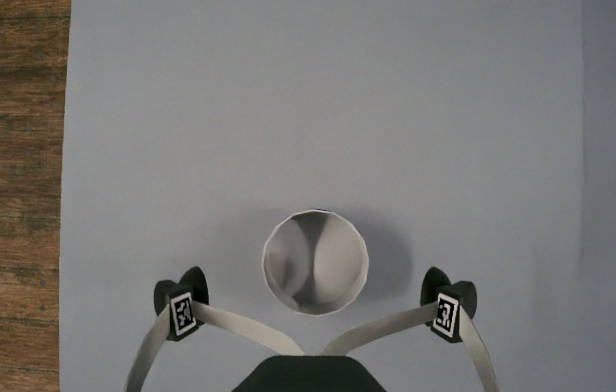

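Scene clock: 335.47 s.
r1.base_odometry: x=+0.356 y=-1.375 heading=-2.391 (m, m, rad; r1's odometry frame)
r1.turned_by_wheels: +0.000 (rad since the last result)
r1.turned_by_imu: +0.001 (rad since the last result)
r1.base_tilt: forward=-0.6 right=-0.9 (deg)
r1.lidar_m: 0.31 0.38 3.85 3.76 2.17 1.65 1.60 1.72 2.44 1.14 0.47 0.34
r1.base_status: not commanded
r1.joint_positions: lift_m=+0.912 arm_m=+0.364 wrist_yaw_rad=+0.000 wrist_pitch_rad=+1.570 wrist_roll_rad=+0.000 gripper_m=+0.120
r1.joint_status: all done
r1.motor_effort: lift_m=+16(10) arm_m=+8(9) wrist_yaw_rad=+0(0) wrist_pitch_rad=+0(0) wrist_roll_rad=-1(1) gripper_m=+0(2) wheel_0=+0(0) wheel_1=-1(1) wheel_2=-1(1) (%)
r1.hand_pose: x=+0.5356 y=-0.0874 z=+0.8020 quat_wxyz=(+0.707, +0.000, +0.707, +0.000) (m; r1's base frame)
r1.wrist_depth_mm: 270 267 266 265 263 260 259 / 270 268 266 265 263 262 259 / 270 266 266 265 263 262 260 / 268 266 265 263 262 260 259 / 268 266 264 260 262 259 258 / 267 266 214 260 250 259 259 / 268 267 265 143 260 259 258
r2.base_odometry: x=+0.236 y=+1.517 heading=+0.481 (m, m, rad; r2's odometry frame)
r2.turned_by_wheels: +0.000 (rad since the last result)
r2.turned_by_imu: -0.001 (rad since the last result)
r2.base_tilt: forward=+0.3 right=+0.9 (deg)
r2.lidar_m: 0.33 0.33 0.46 4.29 2.46 1.73 1.63 1.68 2.24 4.45 0.51 0.36
r2.base_status: done
r2.joint_positions: lift_m=+1.080 arm_m=+0.436 wrist_yaw_rad=+0.000 wrist_pitch_rad=+1.570 wrist_roll_rad=+1.570 gripper_m=+0.055
r2.joint_status: all done
r2.motor_effort: lift_m=+23(24) arm_m=+7(10) wrist_yaw_rad=+1(0) wrist_pitch_rad=+0(1) wrist_roll_rad=+1(5) gripper_m=-8(6) wheel_0=+2(11) wheel_1=-3(12) wheel_2=+0(3) (%)
r2.hand_pose: x=+0.6068 y=-0.0874 z=+0.9695 quat_wxyz=(+0.500, +0.500, +0.500, -0.500) (m; r2's base frame)
r2.wrist_depth_mm: 436 439 439 442 445 445 1205 / 433 439 436 439 442 442 1229 / 364 359 368 357 436 442 1229 / 407 418 436 433 439 436 1229 / 407 430 427 266 436 436 991 / 421 424 208 259 345 433 1118 / 410 373 404 282 342 433 1205
pictures: r1_wrist_camera, r2_wrist_camera
Images, in order (width x height): r1_wrist_camera 616x392, r2_wrist_camera 616x392.

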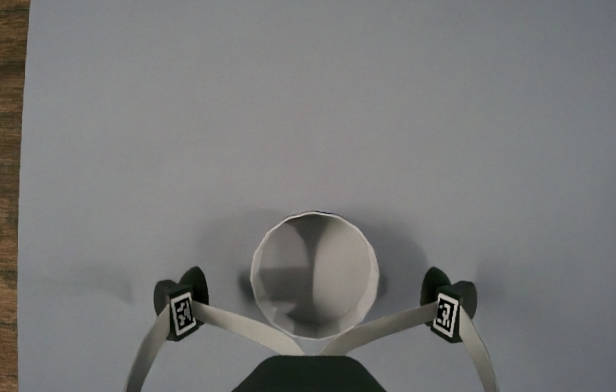

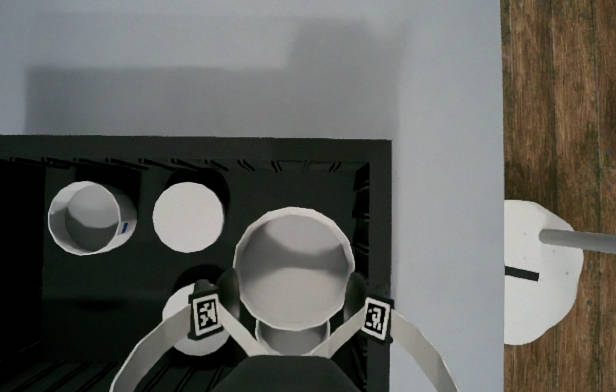

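execute_actions(actions=[{"r1":{"joints":{"gripper_m":0.055}},"r2":{"base":{"strafe_m":-0.008},"joints":{"arm_m":0.447}}}], cameras=[])

execute_actions(actions=[{"r1":{"joints":{"lift_m":1.08}},"r2":{"joints":{"lift_m":0.975},"pace":"slow"}}], cameras=["r1_wrist_camera","r2_wrist_camera"])

Scene clock: 344.27 s.
r1.base_odometry: x=+0.356 y=-1.375 heading=-2.391 (m, m, rad; r1's odometry frame)
r1.turned_by_wheels: +0.000 (rad since the last result)
r1.turned_by_imu: +0.001 (rad since the last result)
r1.base_tilt: forward=-0.6 right=-0.9 (deg)
r1.lidar_m: 0.32 0.36 3.87 3.76 2.19 1.64 1.60 1.73 2.45 1.17 0.49 0.34
r1.base_status: not commanded
r1.joint_positions: lift_m=+0.912 arm_m=+0.364 wrist_yaw_rad=+0.000 wrist_pitch_rad=+1.570 wrist_roll_rad=+0.000 gripper_m=+0.055
r1.joint_status: all done
r1.motor_effort: lift_m=+16(16) arm_m=+9(9) wrist_yaw_rad=+1(2) wrist_pitch_rad=+0(0) wrist_roll_rad=-1(0) gripper_m=-10(12) wheel_0=+0(0) wheel_1=-1(1) wheel_2=-1(1) (%)
r1.hand_pose: x=+0.5356 y=-0.0874 z=+0.8020 quat_wxyz=(+0.707, +0.000, +0.707, +0.000) (m; r1's base frame)
r1.wrist_depth_mm: 268 268 265 264 262 262 259 / 268 267 266 265 263 259 260 / 267 267 266 264 263 260 259 / 267 267 265 263 262 260 258 / 268 267 266 260 260 260 258 / 267 265 205 262 211 259 258 / 267 266 265 144 262 259 259
r2.base_odometry: x=+0.240 y=+1.510 heading=+0.481 (m, m, rad; r2's odometry frame)
r2.turned_by_wheels: +0.000 (rad since the last result)
r2.turned_by_imu: +0.001 (rad since the last result)
r2.base_tilt: forward=+0.1 right=+0.6 (deg)
r2.lidar_m: 0.33 0.35 0.48 4.30 2.44 1.73 1.64 1.69 2.25 4.44 0.51 0.34
r2.base_status: done
r2.joint_positions: lift_m=+1.080 arm_m=+0.446 wrist_yaw_rad=+0.000 wrist_pitch_rad=+1.570 wrist_roll_rad=+1.570 gripper_m=+0.055
r2.joint_status: all done
r2.motor_effort: lift_m=+23(23) arm_m=+7(7) wrist_yaw_rad=+1(1) wrist_pitch_rad=+1(2) wrist_roll_rad=+0(1) gripper_m=-7(8) wheel_0=-1(10) wheel_1=-1(11) wheel_2=+0(1) (%)
r2.hand_pose: x=+0.6168 y=-0.0874 z=+0.9695 quat_wxyz=(+0.500, +0.500, +0.500, -0.500) (m; r2's base frame)
r2.wrist_depth_mm: 436 439 439 442 445 449 1205 / 436 436 442 436 442 442 1255 / 433 436 436 436 439 439 1229 / 407 413 410 433 439 436 1229 / 413 427 410 266 430 439 991 / 421 427 207 259 345 436 976 / 410 394 404 281 343 433 1205
pictures: none
No camera images: the call's "cameras" was empty. Leave "cameras" out to get every camera's image.

Scene clock: 346.03 s.
r1.base_odometry: x=+0.356 y=-1.375 heading=-2.391 (m, m, rad; r1's odometry frame)
r1.turned_by_wheels: +0.000 (rad since the last result)
r1.turned_by_imu: +0.000 (rad since the last result)
r1.base_tilt: forward=-0.6 right=-0.8 (deg)
r1.lidar_m: 0.33 0.37 3.86 3.74 2.18 1.63 1.60 1.70 2.46 1.17 0.47 0.34
r1.base_status: not commanded
r1.joint_positions: lift_m=+1.080 arm_m=+0.364 wrist_yaw_rad=+0.000 wrist_pitch_rad=+1.570 wrist_roll_rad=+0.000 gripper_m=+0.055
r1.joint_status: all done
r1.motor_effort: lift_m=+22(22) arm_m=+8(8) wrist_yaw_rad=+2(0) wrist_pitch_rad=+0(0) wrist_roll_rad=-1(0) gripper_m=-10(9) wheel_0=+0(0) wheel_1=-1(1) wheel_2=+0(1) (%)
r1.hand_pose: x=+0.5356 y=-0.0874 z=+0.9695 quat_wxyz=(+0.707, +0.000, +0.707, +0.000) (m; r1's base frame)
r1.wrist_depth_mm: 1205 1229 436 433 430 427 427 / 1205 1182 433 433 427 427 424 / 1229 436 436 433 430 427 424 / 1205 436 433 430 427 424 424 / 1205 433 433 262 430 427 421 / 1205 436 205 260 210 424 424 / 1205 433 430 144 427 421 421
r2.base_odometry: x=+0.240 y=+1.510 heading=+0.481 (m, m, rad; r2's odometry frame)
r2.turned_by_wheels: +0.000 (rad since the last result)
r2.turned_by_imu: +0.001 (rad since the last result)
r2.base_tilt: forward=+0.4 right=+0.8 (deg)
r2.lidar_m: 0.31 0.36 0.49 4.28 2.43 1.73 1.64 1.69 2.25 4.44 0.52 0.36
r2.base_status: not commanded
r2.joint_positions: lift_m=+0.975 arm_m=+0.446 wrist_yaw_rad=+0.000 wrist_pitch_rad=+1.570 wrist_roll_rad=+1.570 gripper_m=+0.055
r2.joint_status: all done
r2.motor_effort: lift_m=+16(20) arm_m=+7(7) wrist_yaw_rad=+1(1) wrist_pitch_rad=+1(0) wrist_roll_rad=+0(0) gripper_m=-6(6) wheel_0=-1(1) wheel_1=-1(1) wheel_2=+0(0) (%)
r2.hand_pose: x=+0.6168 y=-0.0874 z=+0.8650 quat_wxyz=(+0.500, +0.500, +0.500, -0.500) (m; r2's base frame)
r2.wrist_depth_mm: 330 332 334 336 336 340 732 / 329 330 332 336 332 338 340 / 247 243 243 243 243 334 338 / 306 325 325 330 286 336 334 / 304 301 303 267 283 330 334 / 320 320 207 260 241 330 330 / 319 298 300 231 271 327 330
pictures: r1_wrist_camera, r2_wrist_camera
Images, in order (width x height): r1_wrist_camera 616x392, r2_wrist_camera 616x392.

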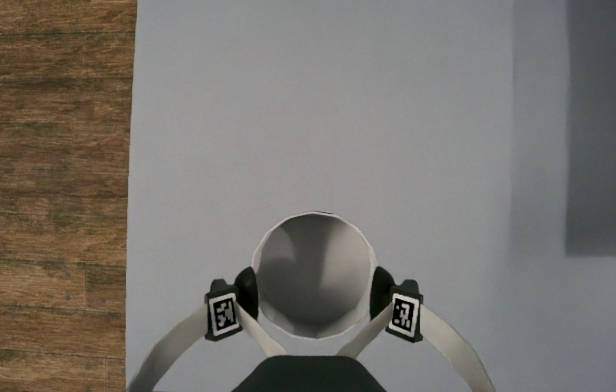

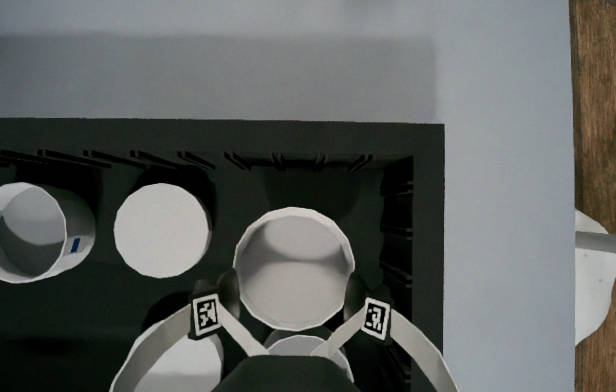

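execute_actions(actions=[{"r1":{"base":{"strafe_m":-0.56},"joints":{"wrist_roll_rad":1.57}},"r2":{"joints":{"lift_m":0.918},"pace":"slow"}}], cameras=["r2_wrist_camera"])

execute_actions(actions=[{"r1":{"joints":{"arm_m":0.43}},"r2":{"joints":{"gripper_m":0.088}}}], cameras=[])

execute_actions(actions=[{"r2":{"joints":{"lift_m":1.08}}}], cameras=["r2_wrist_camera","r1_wrist_camera"])

Scene clock: 356.67 s.
r1.base_odometry: x=-0.026 y=-0.966 heading=-2.391 (m, m, rad; r1's odometry frame)
r1.turned_by_wheels: +0.000 (rad since the last result)
r1.turned_by_imu: -0.001 (rad since the last result)
r1.base_tilt: forward=-0.7 right=-0.8 (deg)
r1.lidar_m: 0.30 0.33 0.47 4.31 2.19 1.68 1.61 1.76 2.50 4.36 0.41 0.30
r1.base_status: done
r1.joint_positions: lift_m=+1.080 arm_m=+0.364 wrist_yaw_rad=+0.000 wrist_pitch_rad=+1.570 wrist_roll_rad=+1.570 gripper_m=+0.055
r1.joint_status: all done
r1.motor_effort: lift_m=+21(22) arm_m=+9(9) wrist_yaw_rad=+2(1) wrist_pitch_rad=+0(1) wrist_roll_rad=+1(2) gripper_m=-8(12) wheel_0=+1(9) wheel_1=+0(6) wheel_2=+0(1) (%)
r1.hand_pose: x=+0.5356 y=-0.0874 z=+0.9695 quat_wxyz=(+0.501, +0.500, +0.500, -0.499) (m; r1's base frame)
r1.wrist_depth_mm: 436 439 436 436 436 430 1182 / 436 439 436 436 436 433 1160 / 347 436 433 433 430 430 1182 / 415 433 430 410 430 430 976 / 413 430 430 260 430 430 976 / 397 404 205 259 210 424 1160 / 430 410 407 144 427 430 1160
r2.base_odometry: x=+0.240 y=+1.510 heading=+0.481 (m, m, rad; r2's odometry frame)
r2.turned_by_wheels: +0.000 (rad since the last result)
r2.turned_by_imu: +0.002 (rad since the last result)
r2.base_tilt: forward=+0.1 right=+0.8 (deg)
r2.lidar_m: 0.33 0.36 0.48 4.30 2.49 1.73 1.62 1.69 2.25 4.44 0.49 0.36
r2.base_status: not commanded
r2.joint_positions: lift_m=+0.918 arm_m=+0.446 wrist_yaw_rad=+0.000 wrist_pitch_rad=+1.570 wrist_roll_rad=+1.570 gripper_m=+0.055
r2.joint_status: all done
r2.motor_effort: lift_m=+16(16) arm_m=+7(7) wrist_yaw_rad=+2(1) wrist_pitch_rad=+0(2) wrist_roll_rad=+0(0) gripper_m=-6(7) wheel_0=-1(1) wheel_1=-2(1) wheel_2=+0(0) (%)
r2.hand_pose: x=+0.6168 y=-0.0874 z=+0.8080 quat_wxyz=(+0.500, +0.500, +0.500, -0.500) (m; r2's base frame)
r2.wrist_depth_mm: 273 273 277 278 279 282 282 / 273 273 274 277 278 279 281 / 191 202 199 197 191 189 279 / 268 247 270 272 272 187 277 / 257 246 267 265 270 186 276 / 266 265 208 265 203 185 274 / 264 242 265 246 265 184 273
pictures: r2_wrist_camera
Images, in order (width x height): r2_wrist_camera 616x392.

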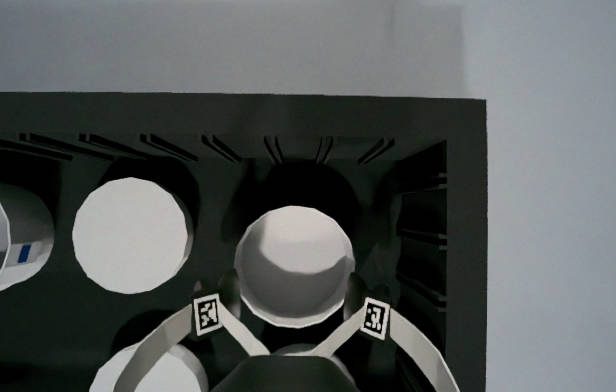

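Scene clock: 357.80 s.
r1.base_odometry: x=-0.026 y=-0.966 heading=-2.391 (m, m, rad; r1's odometry frame)
r1.turned_by_wheels: +0.000 (rad since the last result)
r1.turned_by_imu: +0.000 (rad since the last result)
r1.base_tilt: forward=-0.7 right=-0.9 (deg)
r1.lidar_m: 0.29 0.33 0.46 4.32 2.18 1.68 1.63 1.75 2.50 4.38 0.43 0.32
r1.base_status: not commanded
r1.joint_positions: lift_m=+1.080 arm_m=+0.428 wrist_yaw_rad=+0.000 wrist_pitch_rad=+1.570 wrist_roll_rad=+1.570 gripper_m=+0.055
r1.joint_status: all done
r1.motor_effort: lift_m=+21(21) arm_m=+8(9) wrist_yaw_rad=+2(1) wrist_pitch_rad=-1(0) wrist_roll_rad=+0(2) gripper_m=-10(11) wheel_0=+1(1) wheel_1=+0(0) wheel_2=+0(0) (%)
r1.hand_pose: x=+0.5997 y=-0.0874 z=+0.9695 quat_wxyz=(+0.501, +0.500, +0.500, -0.499) (m; r1's base frame)
r1.wrist_depth_mm: 439 436 433 433 436 433 1182 / 439 436 436 433 433 430 1182 / 373 357 345 433 430 430 1182 / 410 433 430 427 427 427 904 / 410 427 427 263 340 424 960 / 377 392 205 262 210 427 960 / 382 410 404 144 342 424 1160
r2.base_odometry: x=+0.240 y=+1.510 heading=+0.481 (m, m, rad; r2's odometry frame)
r2.turned_by_wheels: +0.000 (rad since the last result)
r2.turned_by_imu: +0.000 (rad since the last result)
r2.base_tilt: forward=+0.3 right=+0.8 (deg)
r2.lidar_m: 0.34 0.37 0.47 4.29 2.46 1.73 1.64 1.69 2.23 4.45 0.53 0.34
r2.base_status: not commanded
r2.joint_positions: lift_m=+0.918 arm_m=+0.446 wrist_yaw_rad=+0.000 wrist_pitch_rad=+1.570 wrist_roll_rad=+1.570 gripper_m=+0.088
r2.joint_status: all done
r2.motor_effort: lift_m=+16(16) arm_m=+7(7) wrist_yaw_rad=+1(1) wrist_pitch_rad=+0(1) wrist_roll_rad=+0(0) gripper_m=-1(5) wheel_0=-1(1) wheel_1=-1(2) wheel_2=+0(0) (%)
r2.hand_pose: x=+0.6169 y=-0.0874 z=+0.8080 quat_wxyz=(+0.501, +0.500, +0.500, -0.499) (m; r2's base frame)
r2.wrist_depth_mm: 273 274 276 278 278 281 282 / 273 273 276 276 277 278 281 / 190 201 200 198 192 189 278 / 267 248 268 271 273 187 277 / 255 245 267 268 270 186 277 / 264 266 213 267 203 185 274 / 265 243 266 156 267 183 273
pictures: none
No camera images: the call's "cameras" was empty. Leave "cameras" out to get every camera's image.

Scene clock: 359.57 s.
r1.base_odometry: x=-0.026 y=-0.966 heading=-2.391 (m, m, rad; r1's odometry frame)
r1.turned_by_wheels: +0.000 (rad since the last result)
r1.turned_by_imu: +0.000 (rad since the last result)
r1.base_tilt: forward=-0.6 right=-0.8 (deg)
r1.lidar_m: 0.29 0.31 0.46 4.28 2.21 1.71 1.63 1.75 2.52 4.39 0.45 0.31
r1.base_status: not commanded
r1.joint_positions: lift_m=+1.080 arm_m=+0.428 wrist_yaw_rad=+0.000 wrist_pitch_rad=+1.570 wrist_roll_rad=+1.570 gripper_m=+0.055
r1.joint_status: not commanded
r1.motor_effort: lift_m=+21(21) arm_m=+9(9) wrist_yaw_rad=+2(1) wrist_pitch_rad=+0(1) wrist_roll_rad=+1(1) gripper_m=-7(11) wheel_0=+0(1) wheel_1=+0(0) wheel_2=+0(0) (%)
r1.hand_pose: x=+0.5997 y=-0.0874 z=+0.9695 quat_wxyz=(+0.501, +0.500, +0.500, -0.499) (m; r1's base frame)
r1.wrist_depth_mm: 442 436 436 430 433 433 1182 / 436 433 433 436 430 430 1182 / 375 357 345 433 430 430 1182 / 404 430 430 430 430 427 917 / 413 430 430 262 342 427 976 / 410 427 205 259 211 427 976 / 220 410 407 144 343 427 1160
r2.base_odometry: x=+0.240 y=+1.510 heading=+0.481 (m, m, rad; r2's odometry frame)
r2.turned_by_wheels: +0.000 (rad since the last result)
r2.turned_by_imu: +0.001 (rad since the last result)
r2.base_tilt: forward=+0.2 right=+0.9 (deg)
r2.lidar_m: 0.32 0.35 0.47 4.30 2.44 1.73 1.62 1.66 2.26 4.44 0.53 0.36
r2.base_status: not commanded
r2.joint_positions: lift_m=+1.080 arm_m=+0.446 wrist_yaw_rad=+0.000 wrist_pitch_rad=+1.570 wrist_roll_rad=+1.570 gripper_m=+0.088
r2.joint_status: all done
r2.motor_effort: lift_m=+24(24) arm_m=+7(7) wrist_yaw_rad=+2(1) wrist_pitch_rad=+1(2) wrist_roll_rad=+0(1) gripper_m=-1(1) wheel_0=-2(1) wheel_1=-2(1) wheel_2=+0(0) (%)
r2.hand_pose: x=+0.6169 y=-0.0874 z=+0.9694 quat_wxyz=(+0.501, +0.500, +0.500, -0.499) (m; r2's base frame)
r2.wrist_depth_mm: 436 439 439 445 449 445 1255 / 436 436 439 439 442 445 1229 / 433 430 436 436 439 442 1229 / 404 410 410 430 433 436 1229 / 410 427 427 427 433 436 991 / 421 427 213 410 217 436 1008 / 410 415 402 154 359 433 1205
pictures: r1_wrist_camera, r2_wrist_camera
Images, in order (width x height): r1_wrist_camera 616x392, r2_wrist_camera 616x392.

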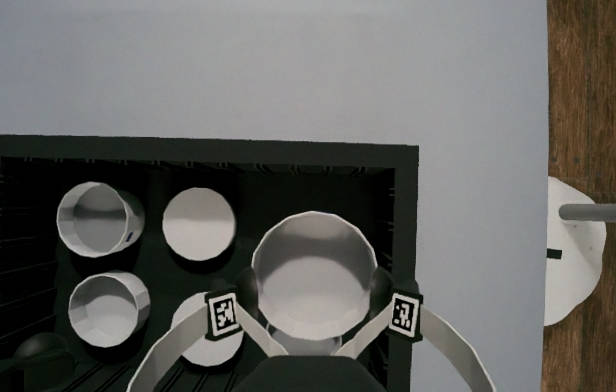

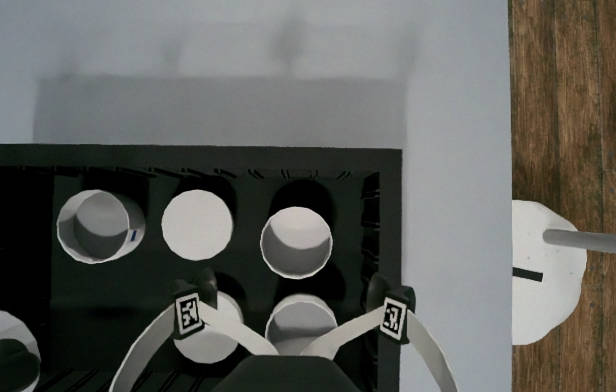

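execute_actions(actions=[{"r1":{"joints":{"arm_m":0.438}},"r2":{"base":{"translate_m":-0.5},"joints":{"arm_m":0.0},"pace":"fast"}}], cameras=[])

execute_actions(actions=[{"r1":{"joints":{"lift_m":0.965},"pace":"slow"}}], cameras=["r1_wrist_camera"])

Scene clock: 367.80 s.
r1.base_odometry: x=-0.026 y=-0.966 heading=-2.391 (m, m, rad; r1's odometry frame)
r1.turned_by_wheels: +0.000 (rad since the last result)
r1.turned_by_imu: +0.001 (rad since the last result)
r1.base_tilt: forward=-0.6 right=-0.7 (deg)
r1.lidar_m: 0.26 0.31 0.49 4.29 2.18 1.68 1.61 1.75 2.54 4.40 0.43 0.31
r1.base_status: not commanded
r1.joint_positions: lift_m=+1.080 arm_m=+0.436 wrist_yaw_rad=+0.000 wrist_pitch_rad=+1.570 wrist_roll_rad=+1.570 gripper_m=+0.055
r1.joint_status: all done
r1.motor_effort: lift_m=+21(21) arm_m=+9(8) wrist_yaw_rad=+2(3) wrist_pitch_rad=-1(0) wrist_roll_rad=+1(1) gripper_m=-10(6) wheel_0=+1(1) wheel_1=+0(0) wheel_2=+0(0) (%)
r1.hand_pose: x=+0.6076 y=-0.0874 z=+0.9695 quat_wxyz=(+0.501, +0.500, +0.500, -0.499) (m; r1's base frame)
r1.wrist_depth_mm: 436 436 436 433 436 430 1205 / 436 433 436 433 430 433 1205 / 362 368 349 430 430 430 1182 / 399 430 427 427 415 427 931 / 402 430 427 262 342 430 960 / 402 424 205 259 211 427 960 / 397 410 404 144 364 424 1182
r2.base_odometry: x=-0.203 y=+1.279 heading=+0.481 (m, m, rad; r2's odometry frame)
r2.turned_by_wheels: +0.000 (rad since the last result)
r2.turned_by_imu: +0.003 (rad since the last result)
r2.base_tilt: forward=+0.2 right=+0.8 (deg)
r2.lidar_m: 0.82 0.85 4.51 4.27 1.64 1.22 1.14 1.17 1.56 3.86 4.57 0.87
r2.base_status: done
r2.joint_positions: lift_m=+1.080 arm_m=+0.004 wrist_yaw_rad=+0.000 wrist_pitch_rad=+1.570 wrist_roll_rad=+1.570 gripper_m=+0.088
r2.joint_status: all done
joint sent to its limit — the command would take r2.arm_m past its lower limit, so that joint was sent only as far as its limit.
r2.motor_effort: lift_m=+23(24) arm_m=-7(11) wrist_yaw_rad=+2(0) wrist_pitch_rad=+0(1) wrist_roll_rad=+0(0) gripper_m=-1(1) wheel_0=-2(8) wheel_1=-4(9) wheel_2=+2(10) (%)
r2.hand_pose: x=+0.1749 y=-0.0874 z=+0.9695 quat_wxyz=(+0.500, +0.500, +0.500, -0.500) (m; r2's base frame)
r2.wrist_depth_mm: 1182 1255 1205 1229 1229 1229 1229 / 1160 1182 1205 1205 1229 1255 1255 / 1205 1182 1205 1229 1205 1229 1229 / 1182 1182 1205 1205 1205 1205 1229 / 1182 1182 1205 976 976 530 389 / 1098 1182 215 991 218 1182 1205 / 1118 1160 1160 154 1182 1182 1182
pictures: none
No camera images: the call's "cameras" was empty. Leave "cameras" out to get every camera's image.

Scene clock: 369.60 s.
r1.base_odometry: x=-0.026 y=-0.966 heading=-2.391 (m, m, rad; r1's odometry frame)
r1.turned_by_wheels: +0.000 (rad since the last result)
r1.turned_by_imu: +0.000 (rad since the last result)
r1.base_tilt: forward=-0.6 right=-0.8 (deg)
r1.lidar_m: 0.28 0.30 0.48 4.31 2.21 1.67 1.62 1.76 2.51 4.40 0.41 0.33
r1.base_status: not commanded
r1.joint_positions: lift_m=+0.965 arm_m=+0.436 wrist_yaw_rad=+0.000 wrist_pitch_rad=+1.570 wrist_roll_rad=+1.570 gripper_m=+0.055
r1.joint_status: all done
r1.motor_effort: lift_m=+16(14) arm_m=+8(9) wrist_yaw_rad=+2(2) wrist_pitch_rad=+1(0) wrist_roll_rad=+0(1) gripper_m=-9(9) wheel_0=+1(1) wheel_1=+0(0) wheel_2=+0(0) (%)
r1.hand_pose: x=+0.6076 y=-0.0874 z=+0.8549 quat_wxyz=(+0.501, +0.500, +0.500, -0.499) (m; r1's base frame)
r1.wrist_depth_mm: 324 320 320 320 319 317 315 / 322 319 320 319 315 317 317 / 235 230 230 229 229 315 315 / 298 317 317 315 312 314 314 / 298 294 314 262 281 314 310 / 314 315 204 260 211 314 312 / 312 296 291 144 279 312 314
r2.base_odometry: x=-0.203 y=+1.279 heading=+0.481 (m, m, rad; r2's odometry frame)
r2.turned_by_wheels: +0.000 (rad since the last result)
r2.turned_by_imu: +0.001 (rad since the last result)
r2.base_tilt: forward=+0.1 right=+0.9 (deg)
r2.lidar_m: 0.82 0.87 4.50 4.27 1.68 1.23 1.12 1.16 1.56 3.89 4.59 0.87
r2.base_status: not commanded
r2.joint_positions: lift_m=+1.080 arm_m=+0.004 wrist_yaw_rad=+0.000 wrist_pitch_rad=+1.570 wrist_roll_rad=+1.570 gripper_m=+0.088
r2.joint_status: not commanded
r2.motor_effort: lift_m=+23(23) arm_m=-7(7) wrist_yaw_rad=+2(1) wrist_pitch_rad=+0(0) wrist_roll_rad=+0(0) gripper_m=-1(0) wheel_0=-3(2) wheel_1=-3(4) wheel_2=+2(2) (%)
r2.hand_pose: x=+0.1749 y=-0.0874 z=+0.9695 quat_wxyz=(+0.500, +0.500, +0.500, -0.500) (m; r2's base frame)
r2.wrist_depth_mm: 1205 1182 1229 1205 1229 1229 1255 / 1182 1205 1205 1205 1229 1229 1255 / 1205 1205 1182 1205 1205 1229 1229 / 1182 1182 1182 1205 1229 1229 1205 / 1182 1182 1182 991 960 525 389 / 1098 1205 214 991 217 1205 1205 / 1118 1182 1160 154 1205 1205 1205
pictures: r1_wrist_camera
Images, in order (width x height): r1_wrist_camera 616x392.

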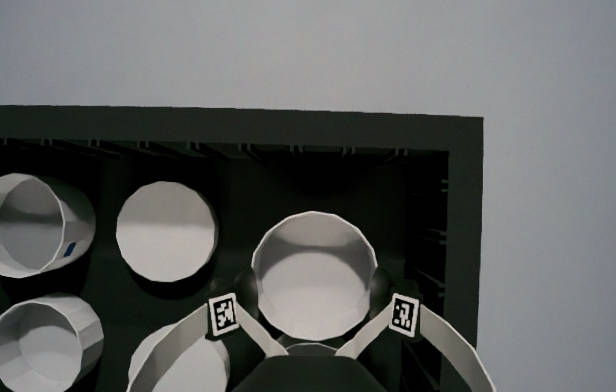

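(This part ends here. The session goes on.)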